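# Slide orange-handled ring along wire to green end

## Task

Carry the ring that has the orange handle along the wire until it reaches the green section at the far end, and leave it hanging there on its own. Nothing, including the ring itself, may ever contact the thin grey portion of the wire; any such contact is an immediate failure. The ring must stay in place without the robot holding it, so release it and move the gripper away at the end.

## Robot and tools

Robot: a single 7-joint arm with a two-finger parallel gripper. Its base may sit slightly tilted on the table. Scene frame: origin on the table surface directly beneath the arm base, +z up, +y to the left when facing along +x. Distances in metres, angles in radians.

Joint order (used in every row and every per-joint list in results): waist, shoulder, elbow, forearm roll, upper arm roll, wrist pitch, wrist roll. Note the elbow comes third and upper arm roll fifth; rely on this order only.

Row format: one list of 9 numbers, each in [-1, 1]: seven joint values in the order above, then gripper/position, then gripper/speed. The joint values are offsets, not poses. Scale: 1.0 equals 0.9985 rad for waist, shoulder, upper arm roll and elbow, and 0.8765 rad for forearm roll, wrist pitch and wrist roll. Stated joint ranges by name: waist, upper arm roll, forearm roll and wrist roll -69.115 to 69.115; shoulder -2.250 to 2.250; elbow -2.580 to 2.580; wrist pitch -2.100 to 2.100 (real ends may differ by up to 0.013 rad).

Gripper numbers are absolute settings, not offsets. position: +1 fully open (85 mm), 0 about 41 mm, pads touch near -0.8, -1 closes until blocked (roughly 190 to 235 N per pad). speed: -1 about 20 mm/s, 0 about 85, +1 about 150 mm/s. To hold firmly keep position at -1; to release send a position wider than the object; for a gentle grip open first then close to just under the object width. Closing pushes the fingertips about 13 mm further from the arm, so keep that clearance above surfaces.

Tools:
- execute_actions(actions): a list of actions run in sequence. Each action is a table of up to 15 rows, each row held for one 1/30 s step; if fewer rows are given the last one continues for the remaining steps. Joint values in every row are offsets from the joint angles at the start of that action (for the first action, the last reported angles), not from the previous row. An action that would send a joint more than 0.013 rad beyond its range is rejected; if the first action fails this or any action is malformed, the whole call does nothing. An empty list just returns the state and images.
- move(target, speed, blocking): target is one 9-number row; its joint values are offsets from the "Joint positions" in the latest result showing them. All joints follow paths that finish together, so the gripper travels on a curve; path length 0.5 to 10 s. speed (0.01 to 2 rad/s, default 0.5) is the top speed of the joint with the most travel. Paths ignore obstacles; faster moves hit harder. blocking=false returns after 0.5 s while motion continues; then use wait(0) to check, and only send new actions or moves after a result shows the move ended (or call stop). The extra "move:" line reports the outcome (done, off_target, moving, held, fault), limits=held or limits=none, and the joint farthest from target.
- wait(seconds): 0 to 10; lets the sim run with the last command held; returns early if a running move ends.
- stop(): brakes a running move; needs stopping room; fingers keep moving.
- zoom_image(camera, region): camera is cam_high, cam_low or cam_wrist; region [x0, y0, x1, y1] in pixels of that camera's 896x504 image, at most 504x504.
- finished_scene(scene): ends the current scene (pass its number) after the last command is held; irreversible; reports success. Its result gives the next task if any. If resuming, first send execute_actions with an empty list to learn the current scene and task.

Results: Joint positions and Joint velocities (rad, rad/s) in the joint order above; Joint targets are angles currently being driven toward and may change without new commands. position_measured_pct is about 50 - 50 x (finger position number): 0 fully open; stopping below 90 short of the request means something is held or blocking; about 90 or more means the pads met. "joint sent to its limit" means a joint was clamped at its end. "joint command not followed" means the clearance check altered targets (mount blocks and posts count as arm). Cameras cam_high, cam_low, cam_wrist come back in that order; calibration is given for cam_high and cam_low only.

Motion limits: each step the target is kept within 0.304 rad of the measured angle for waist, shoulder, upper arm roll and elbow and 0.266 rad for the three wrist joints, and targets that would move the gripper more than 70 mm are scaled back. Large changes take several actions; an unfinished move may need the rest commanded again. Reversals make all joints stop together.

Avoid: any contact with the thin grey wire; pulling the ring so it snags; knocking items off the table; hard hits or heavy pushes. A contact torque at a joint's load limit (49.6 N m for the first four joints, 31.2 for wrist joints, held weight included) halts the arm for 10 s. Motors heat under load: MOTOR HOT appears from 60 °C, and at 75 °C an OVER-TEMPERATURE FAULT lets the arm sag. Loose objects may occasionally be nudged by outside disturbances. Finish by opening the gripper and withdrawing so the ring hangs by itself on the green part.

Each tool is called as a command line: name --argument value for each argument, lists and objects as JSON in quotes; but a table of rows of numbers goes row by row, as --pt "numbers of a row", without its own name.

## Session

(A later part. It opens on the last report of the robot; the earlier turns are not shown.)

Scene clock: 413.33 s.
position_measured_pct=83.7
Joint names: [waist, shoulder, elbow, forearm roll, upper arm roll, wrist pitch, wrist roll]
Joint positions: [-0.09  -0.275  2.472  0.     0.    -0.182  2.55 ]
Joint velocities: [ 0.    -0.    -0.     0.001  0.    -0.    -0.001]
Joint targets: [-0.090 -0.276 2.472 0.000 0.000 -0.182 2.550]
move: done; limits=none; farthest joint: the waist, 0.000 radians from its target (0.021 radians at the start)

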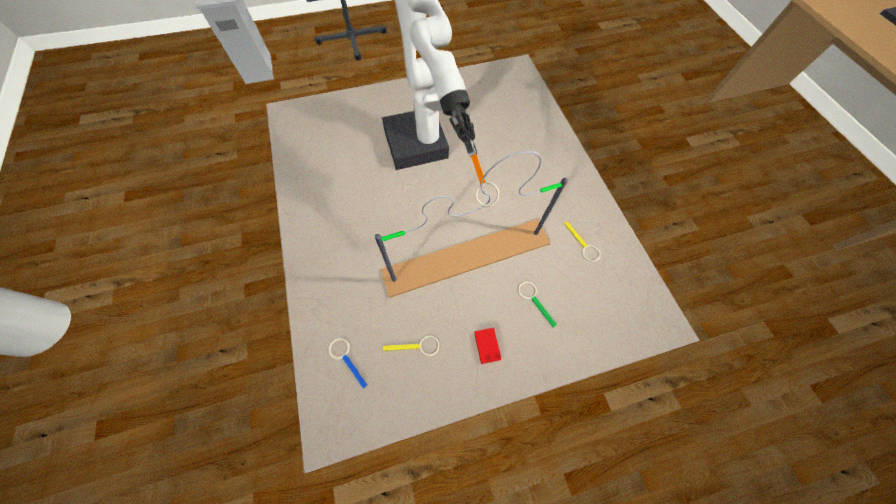

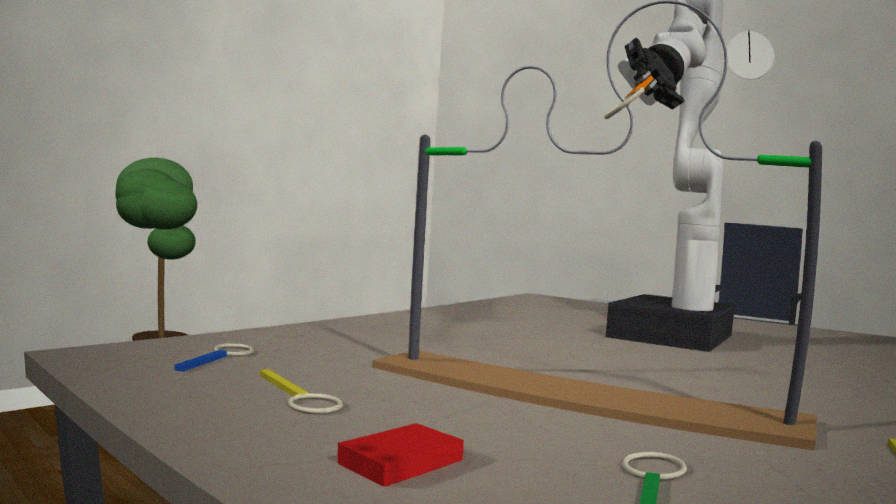

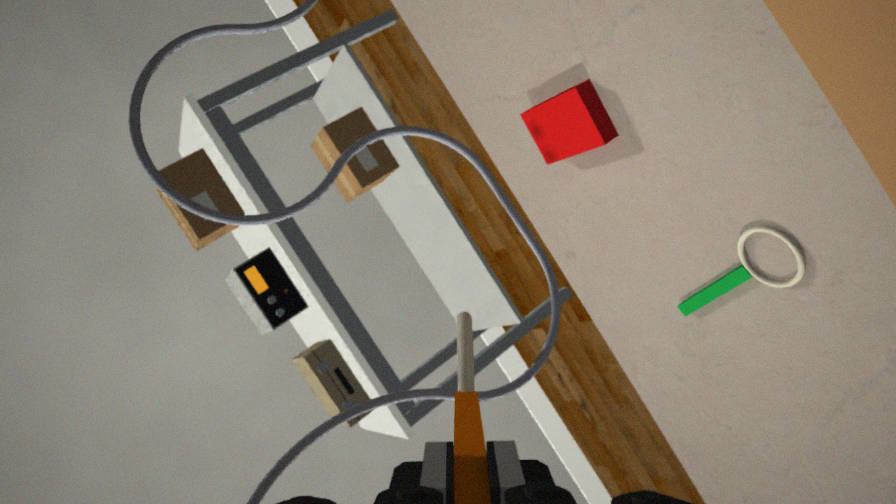

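move --target '[0.0458,-0.0789,-0.0193,0,0,0,0.673,-0.8,-1]' --speed 0.6

move --target '[-0.0445,-0.0698,-0.0276,0,0,0,0.9,-0.8,-1]' --speed 0.8

zoom_image --camera "cam_high" --region '[470, 120, 570, 220]'

Scene clock: 428.97 s.
position_measured_pct=83.7
Joint names: [waist, shoulder, elbow, forearm roll, upper arm roll, wrist pitch, wrist roll]
Joint positions: [-0.044 -0.354  2.453  0.     0.    -0.182  3.14 ]
Joint velocities: [ 0.001  0.     0.001 -0.    -0.001  0.     0.001]
Joint targets: [-0.044 -0.354 2.453 0.000 0.000 -0.182 3.140]
move: done; limits=none; farthest joint: the waist, 0.000 radians from its target (0.046 radians at the start)

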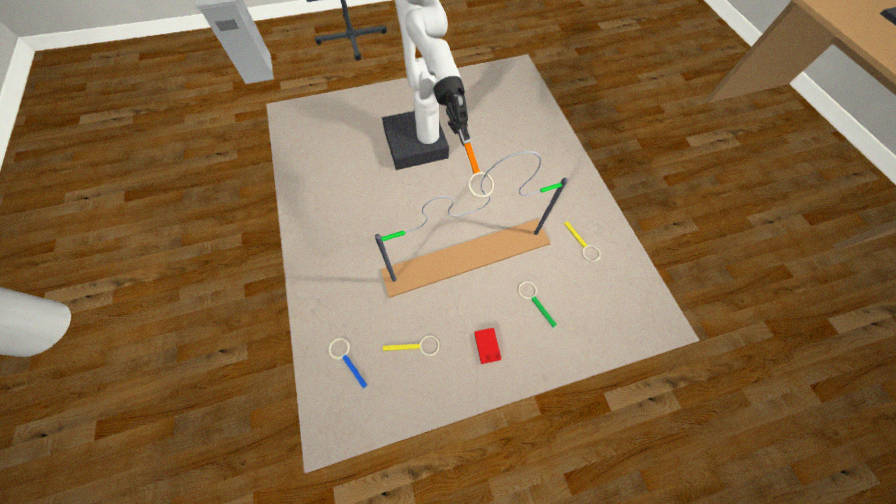

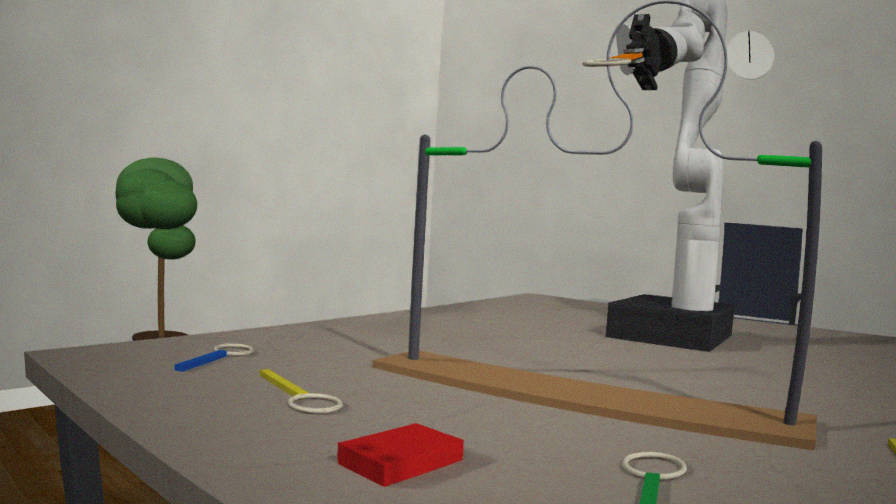

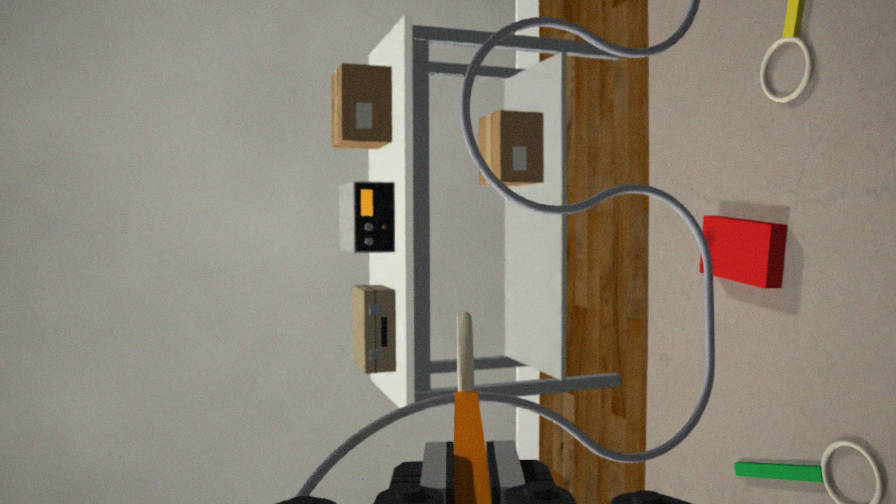

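Scene clock: 430.57 s.
position_measured_pct=83.7
Joint names: [waist, shoulder, elbow, forearm roll, upper arm roll, wrist pitch, wrist roll]
Joint positions: [-0.089 -0.424  2.425  0.     0.    -0.182  3.929]
Joint velocities: [-0.001 -0.001  0.    -0.    -0.     0.     0.001]
Joint targets: [-0.089 -0.424 2.425 0.000 0.000 -0.182 3.929]
move: done; limits=none; farthest joint: the waist, 0.000 radians from its target (0.044 radians at the start)

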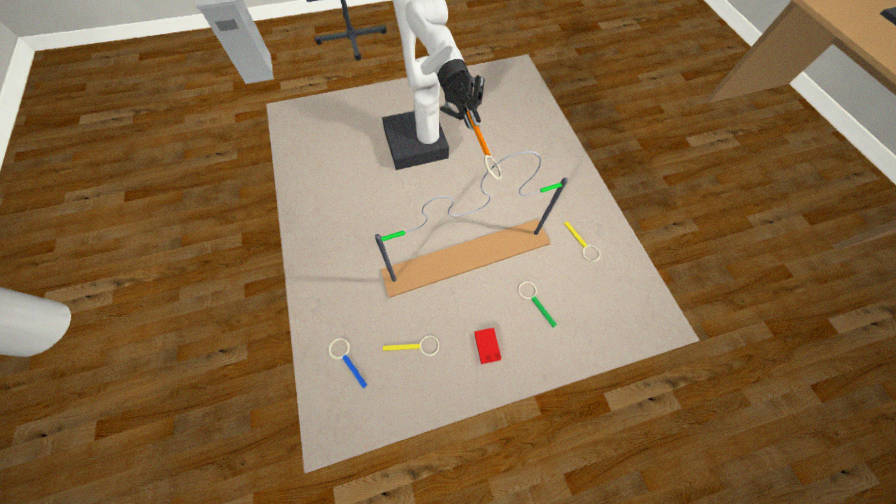

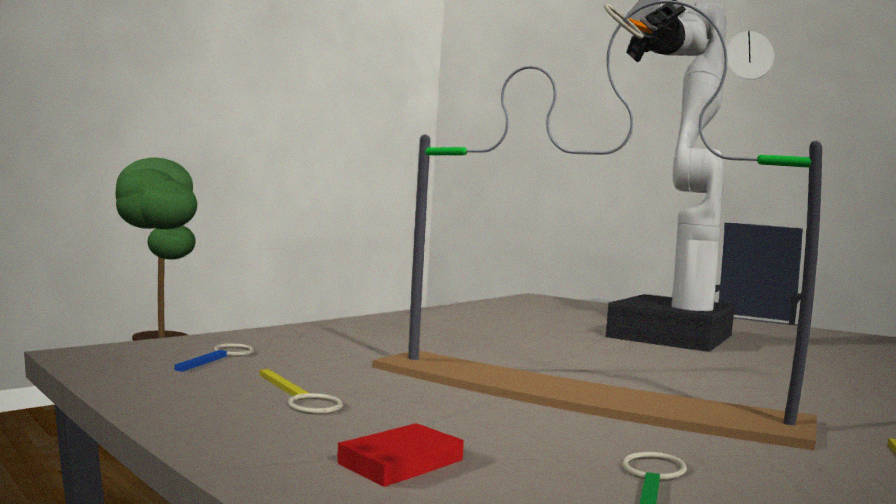

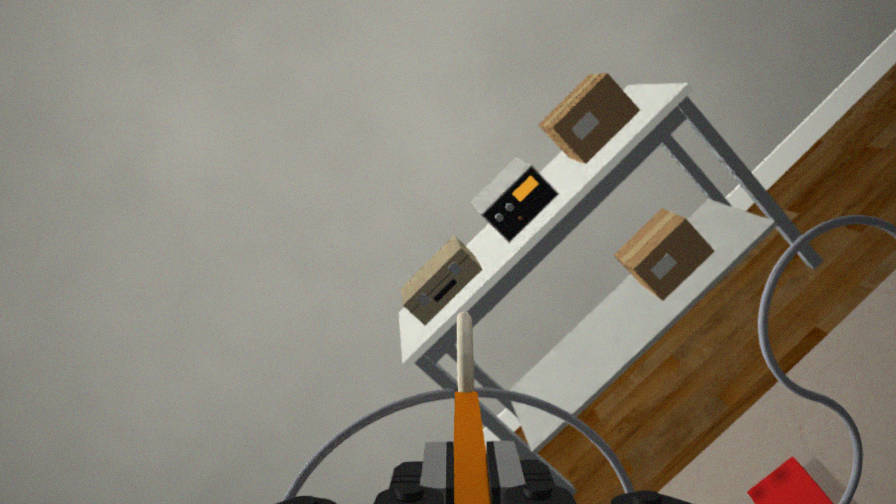

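Region (470, 120, 570, 220) of cam_high's 896x504 image, scaled by 5.040, with more detail than that image has.

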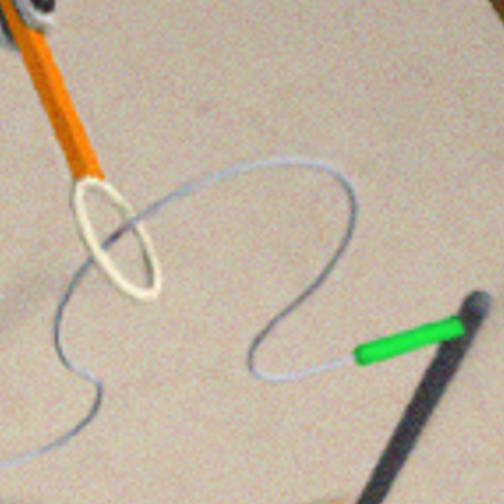

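move --target '[-0.105,-0.019,-0.0218,0,0,0,0.868,-0.8,-1]' --speed 0.8

move --target '[-0.1028,0.0476,-0.0027,0,0,0,0.89,-0.8,-1]' --speed 0.8

zoom_image --camera "cam_high" --region '[470, 120, 570, 220]'

Scene clock: 439.83 s.
position_measured_pct=83.7
Joint names: [waist, shoulder, elbow, forearm roll, upper arm roll, wrist pitch, wrist roll]
Joint positions: [-0.193 -0.443  2.404  0.     0.    -0.182  4.69 ]
Joint velocities: [-0.001  0.    -0.001 -0.    -0.    -0.     0.002]
Joint targets: [-0.194 -0.443 2.404 0.000 0.000 -0.182 4.690]
move: done; limits=none; farthest joint: the waist, 0.000 radians from its target (0.105 radians at the start)

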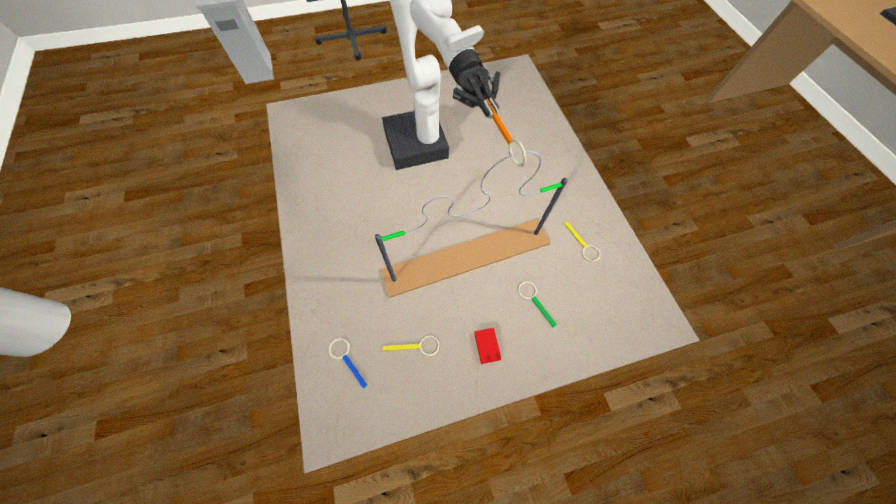

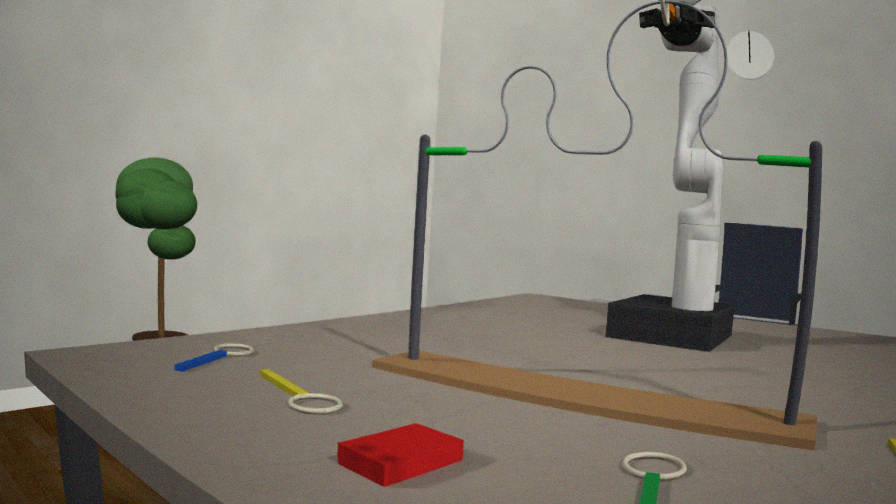

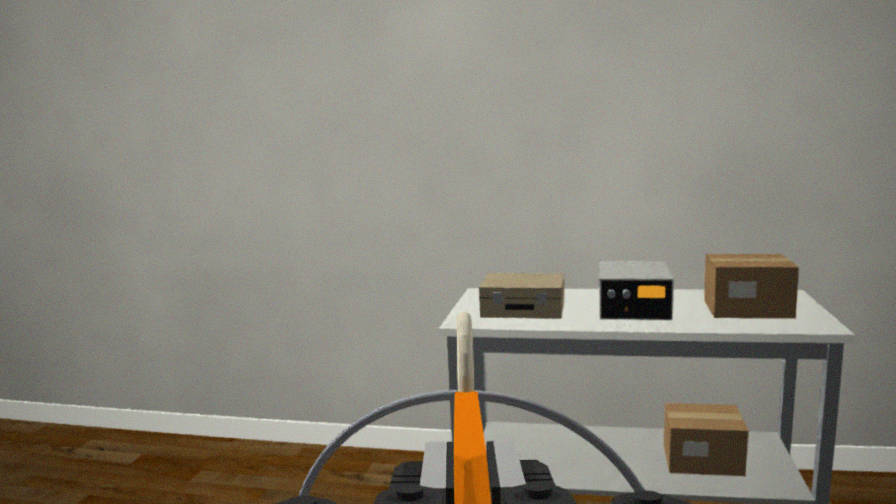

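Scene clock: 441.40 s.
position_measured_pct=83.7
Joint names: [waist, shoulder, elbow, forearm roll, upper arm roll, wrist pitch, wrist roll]
Joint positions: [-0.296 -0.395  2.401  0.     0.    -0.182  5.47 ]
Joint velocities: [-0.002 -0.001 -0.    -0.001  0.     0.     0.002]
Joint targets: [-0.296 -0.395 2.401 0.000 0.000 -0.182 5.470]
move: done; limits=none; farthest joint: the waist, 0.000 radians from its target (0.102 radians at the start)

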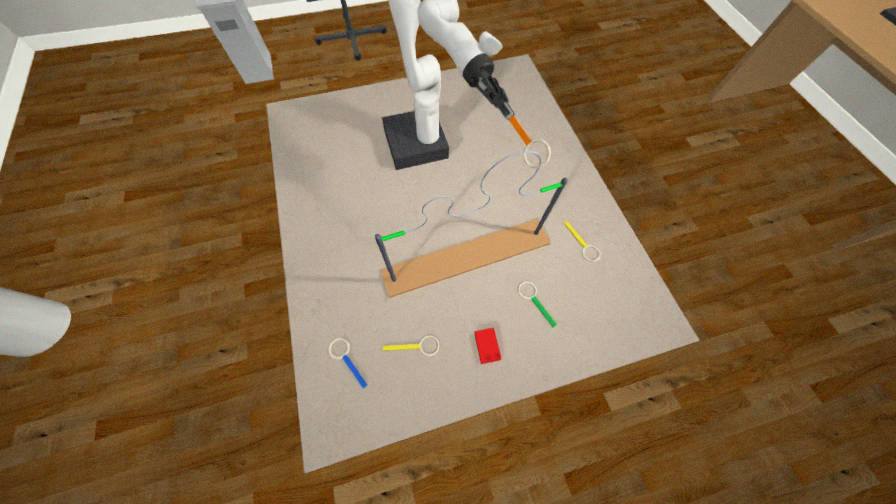

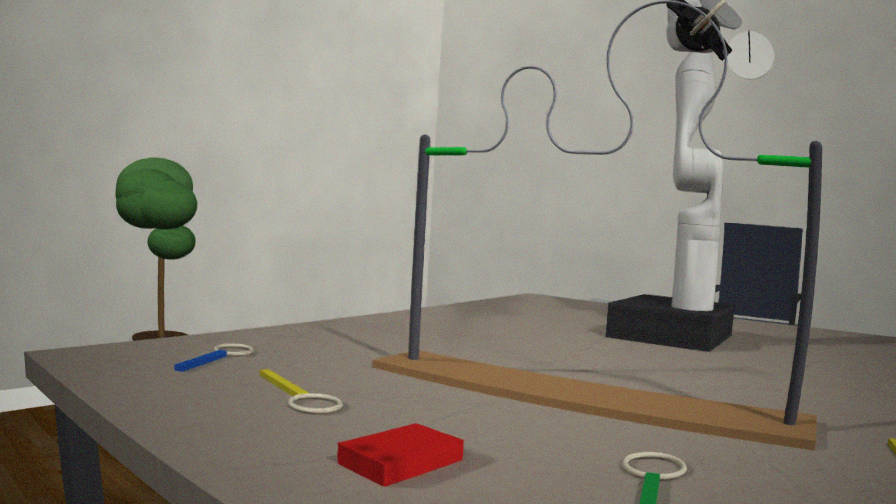

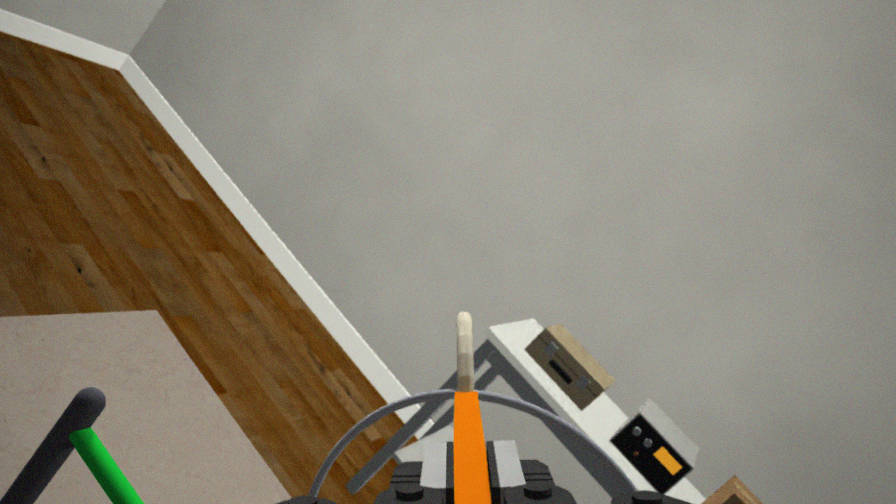

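Region (470, 120, 570, 220) of cam_high's 896x504 image, scaled by 5.040, with more detail than that image has.

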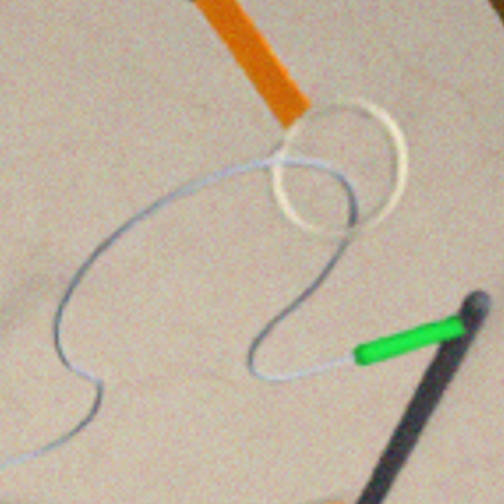

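move --target '[-0.043,0.0894,0.011,0,0,0,0.924,-0.8,-1]' --speed 0.8

move --target '[0.045,0.0683,0.0265,0,0,0,0.673,-0.8,-1]' --speed 0.6

zoom_image --camera "cam_high" --region '[470, 120, 570, 220]'

Scene clock: 455.53 s.
position_measured_pct=83.7
Joint names: [waist, shoulder, elbow, forearm roll, upper arm roll, wrist pitch, wrist roll]
Joint positions: [-0.339 -0.306  2.412  0.     0.    -0.182  6.279]
Joint velocities: [-0.001 -0.001 -0.     0.001  0.001  0.     0.002]
Joint targets: [-0.339 -0.306 2.412 0.000 0.000 -0.182 6.280]
move: done; limits=none; farthest joint: the waist, 0.000 radians from its target (0.043 radians at the start)

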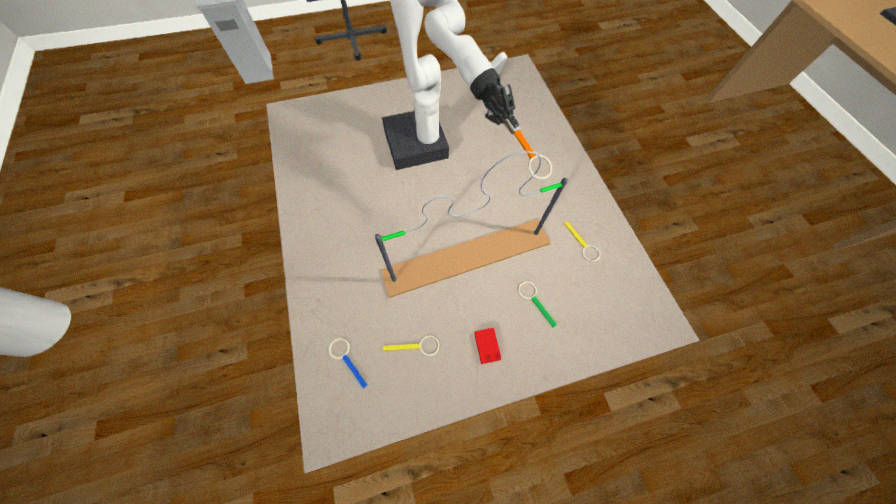

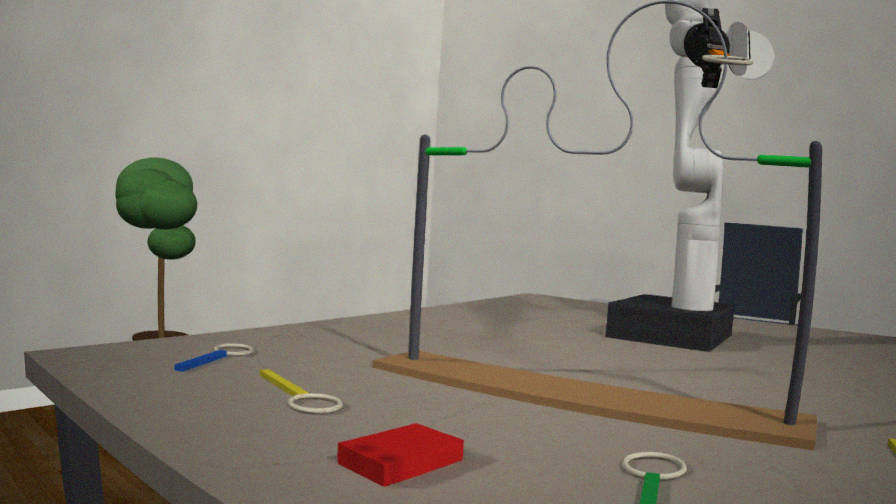

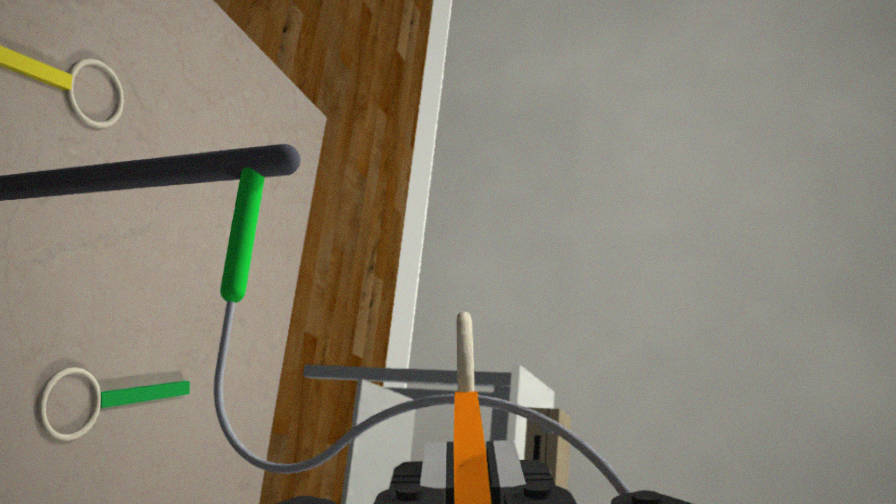

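Scene clock: 457.07 s.
position_measured_pct=83.7
Joint names: [waist, shoulder, elbow, forearm roll, upper arm roll, wrist pitch, wrist roll]
Joint positions: [-0.294 -0.238  2.438  0.     0.    -0.182  6.869]
Joint velocities: [ 0.001  0.002 -0.001 -0.    -0.001 -0.     0.002]
Joint targets: [-0.294 -0.238 2.438 0.000 0.000 -0.182 6.869]
move: done; limits=none; farthest joint: the waist, 0.000 radians from its target (0.045 radians at the start)

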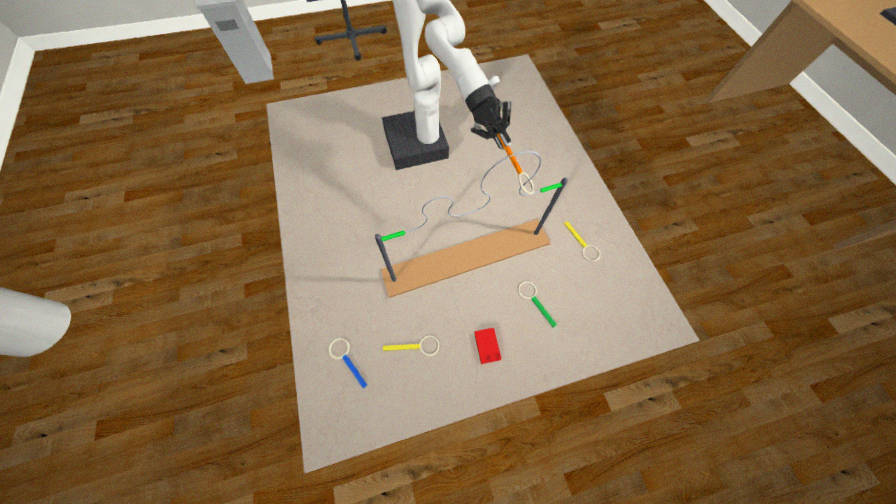

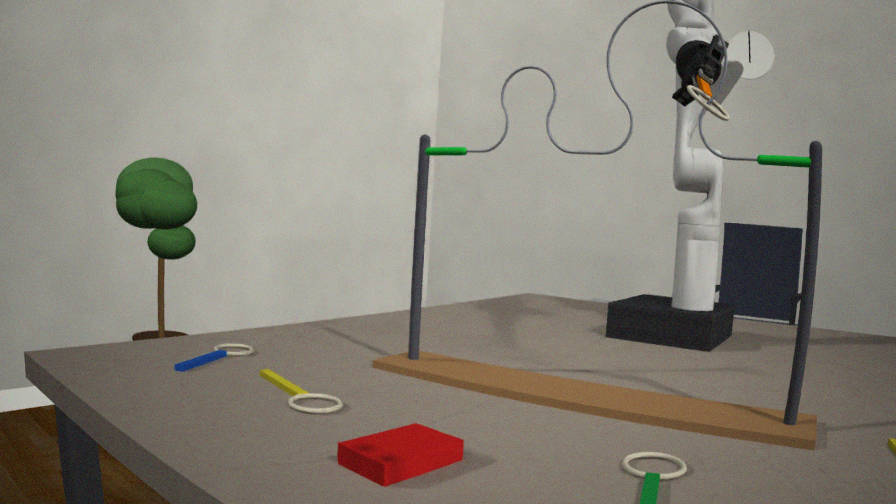

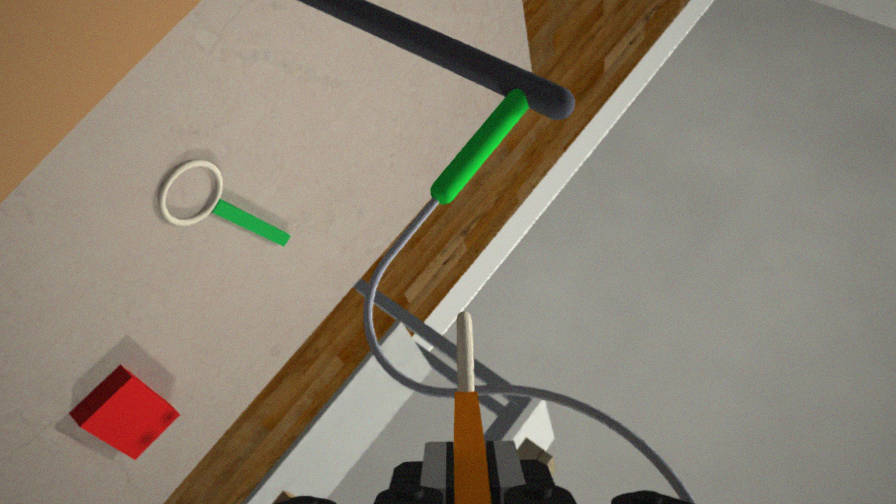

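Region (470, 120, 570, 220) of cam_high's 896x504 image, scaled by 5.040, with more detail than that image has.

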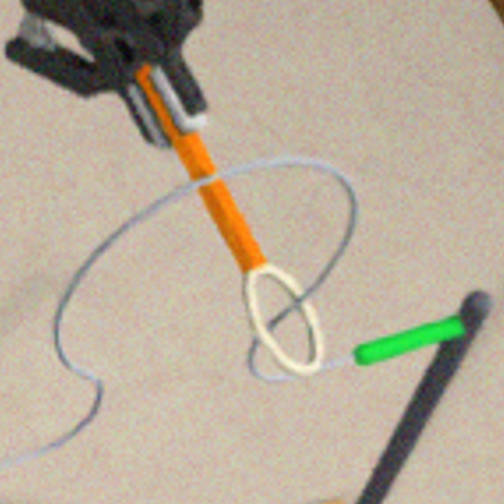

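move --target '[0.0195,0.038,0.0105,0,0,0,-0.672,-0.8,-1]' --speed 0.9

move --target '[-0.0213,0.058,-0.0062,0,0,0,-0.98,-0.8,-1]' --speed 0.9

move --target '[-0.0488,0.039,-0.0158,0,0,0,-0.85,-0.8,-1]' --speed 0.9

move --target '[-0.111,0.0523,-0.0496,0,0,0,0.04,-0.8,-1]' --speed 0.12

zoom_image --camera "cam_high" --region '[490, 130, 590, 230]'

Scene clock: 468.00 s.
position_measured_pct=83.7
Joint names: [waist, shoulder, elbow, forearm roll, upper arm roll, wrist pitch, wrist roll]
Joint positions: [-0.274 -0.2    2.449  0.     0.    -0.182  6.28 ]
Joint velocities: [ 0.     0.003  0.001  0.     0.001 -0.    -0.002]
Joint targets: [-0.274 -0.200 2.449 0.000 0.000 -0.182 6.280]
move: done; limits=none; farthest joint: the waist, 0.000 radians from its target (0.019 radians at the start)

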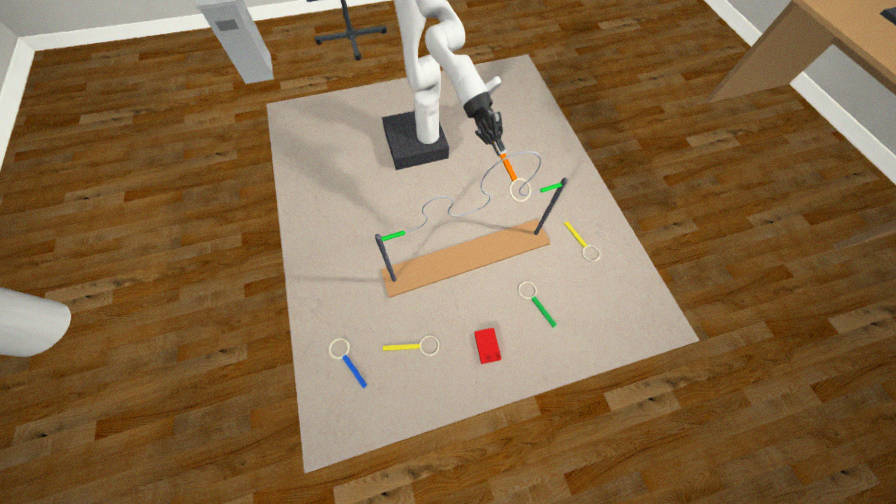

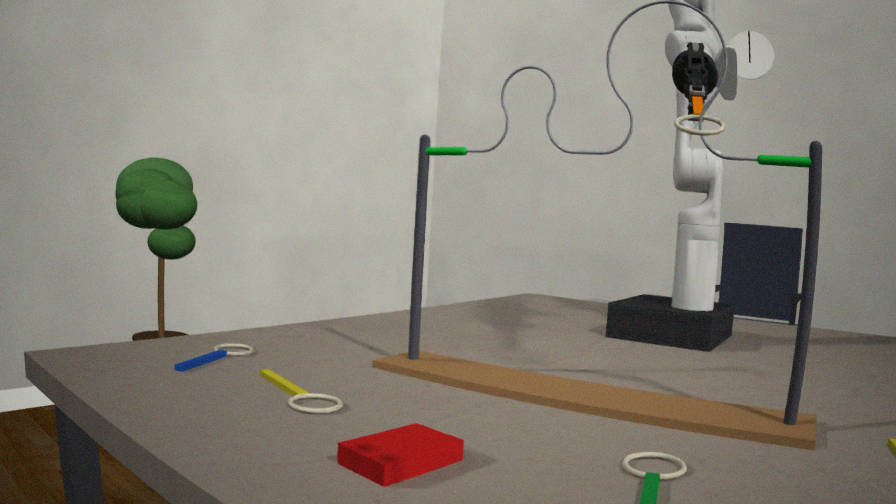

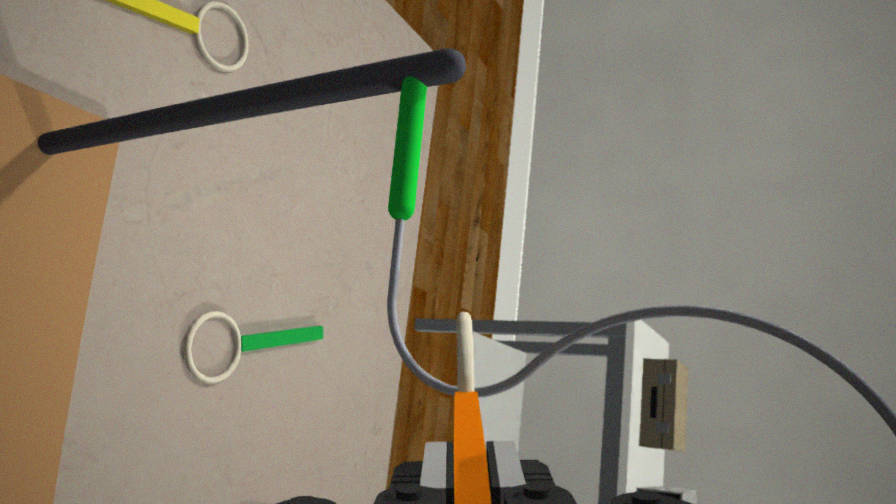

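Scene clock: 469.60 s.
position_measured_pct=83.7
Joint names: [waist, shoulder, elbow, forearm roll, upper arm roll, wrist pitch, wrist roll]
Joint positions: [-0.296 -0.142  2.443  0.     0.    -0.182  5.421]
Joint velocities: [-0.     0.     0.001 -0.    -0.001 -0.001 -0.001]
Joint targets: [-0.296 -0.142 2.443 0.000 0.000 -0.182 5.421]
move: done; limits=none; farthest joint: the waist, 0.000 radians from its target (0.021 radians at the start)

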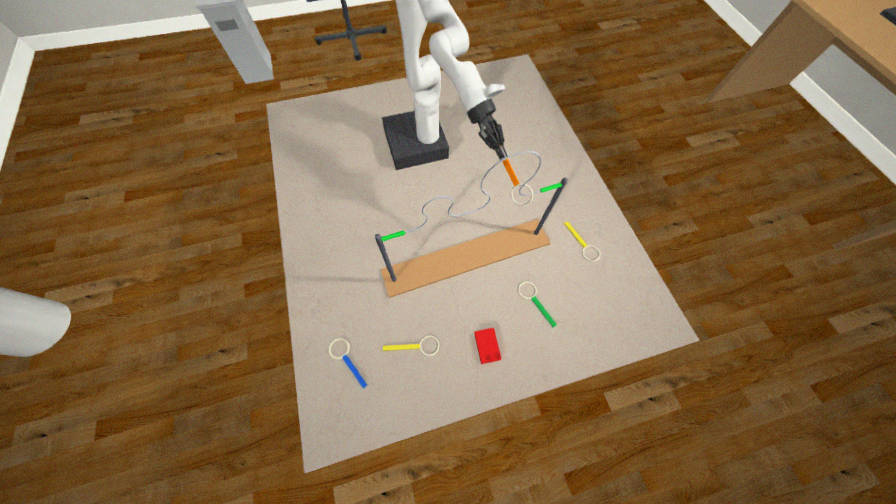

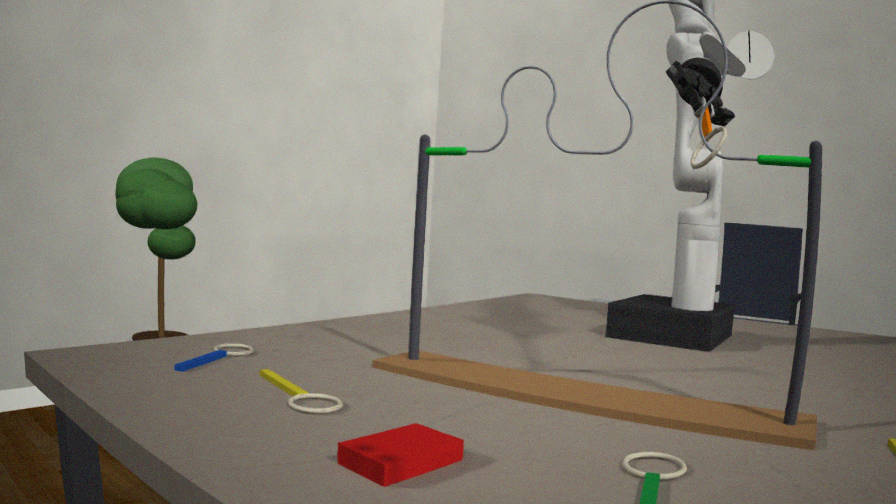

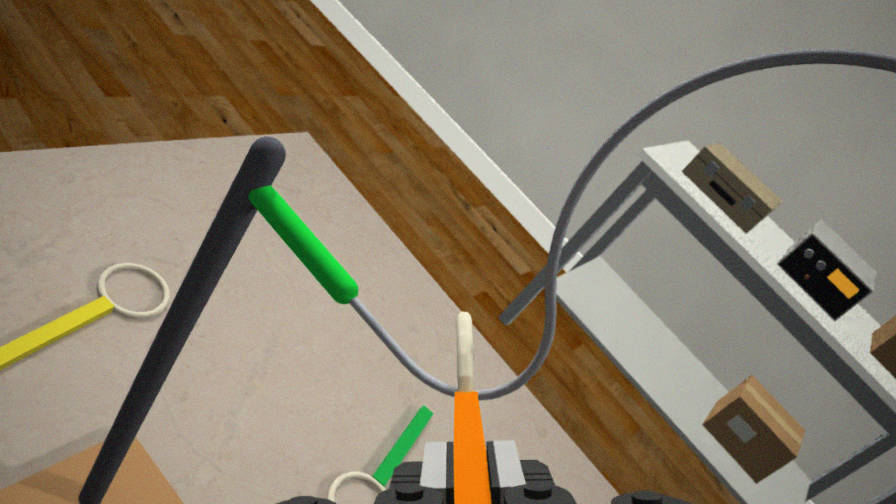

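Scene clock: 471.07 s.
position_measured_pct=83.7
Joint names: [waist, shoulder, elbow, forearm roll, upper arm roll, wrist pitch, wrist roll]
Joint positions: [-0.344 -0.103  2.427  0.     0.    -0.182  4.676]
Joint velocities: [-0.001 -0.    -0.     0.001 -0.001 -0.    -0.   ]
Joint targets: [-0.344 -0.103 2.427 0.000 0.000 -0.182 4.676]
move: done; limits=none; farthest joint: the waist, 0.000 radians from its target (0.049 radians at the start)

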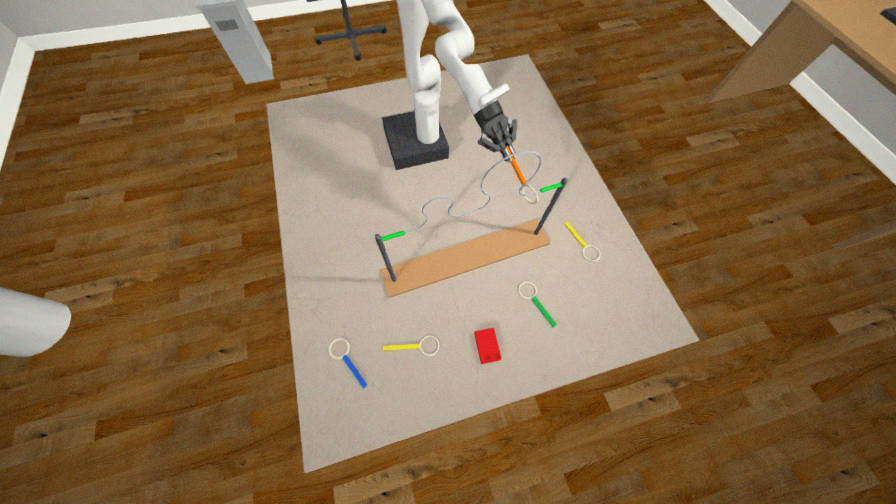

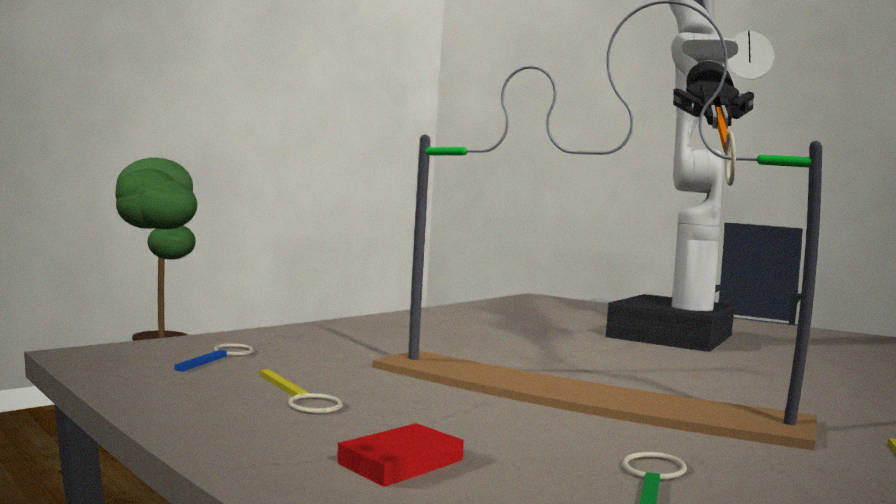

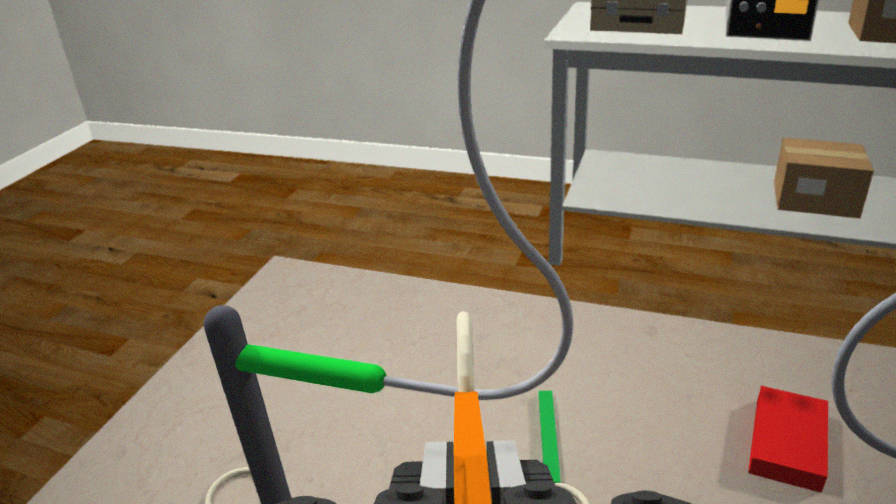

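Scene clock: 472.40 s.
position_measured_pct=83.7
Joint names: [waist, shoulder, elbow, forearm roll, upper arm roll, wrist pitch, wrist roll]
Joint positions: [-0.455 -0.051  2.377  0.     0.    -0.182  4.711]
Joint velocities: [-0.003  0.002 -0.     0.001 -0.     0.     0.   ]
Joint targets: [-0.455 -0.051 2.377 0.000 0.000 -0.182 4.711]
move: done; limits=none; farthest joint: the shoulder, 0.001 radians from its target (0.053 radians at the start)

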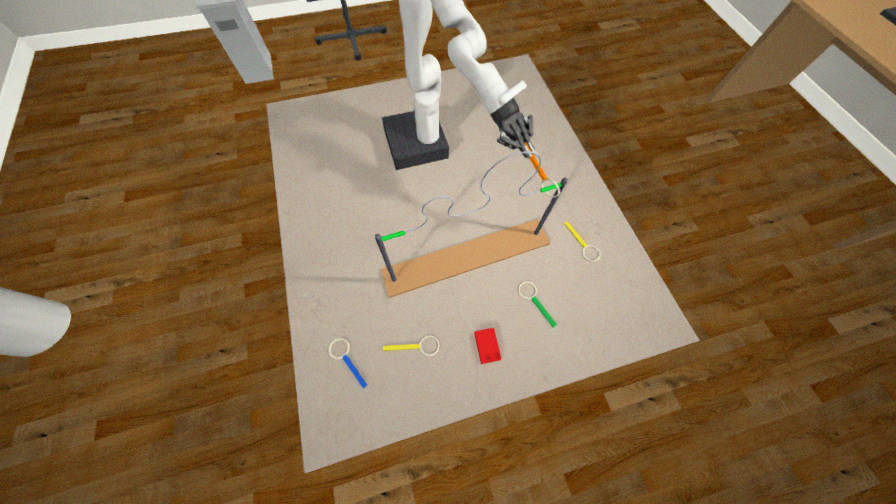

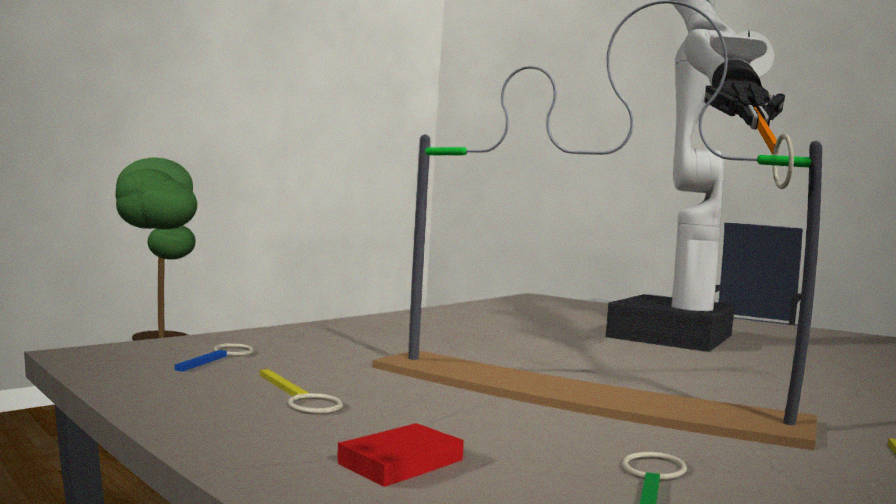

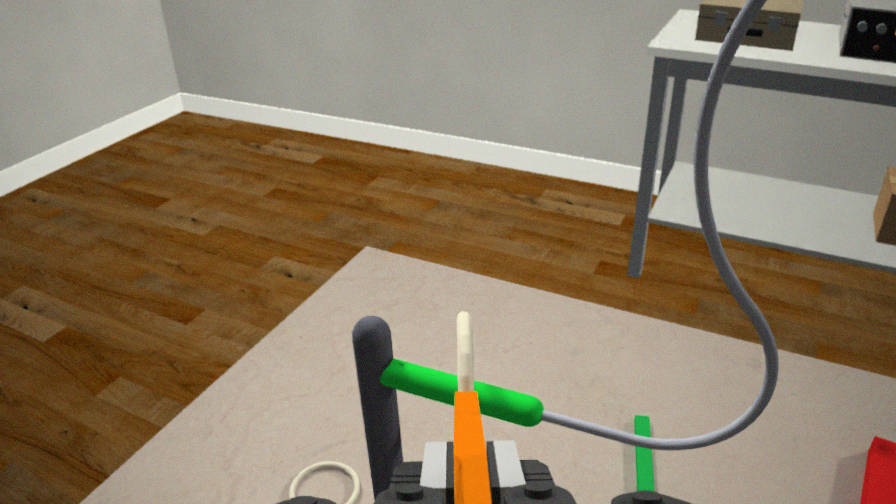

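Region (490, 130, 590, 230) of cam_high's 896x504 image, scaled by 5.040, with more detail than that image has.

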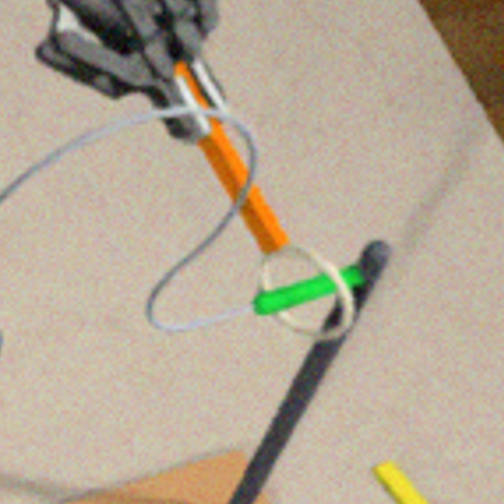

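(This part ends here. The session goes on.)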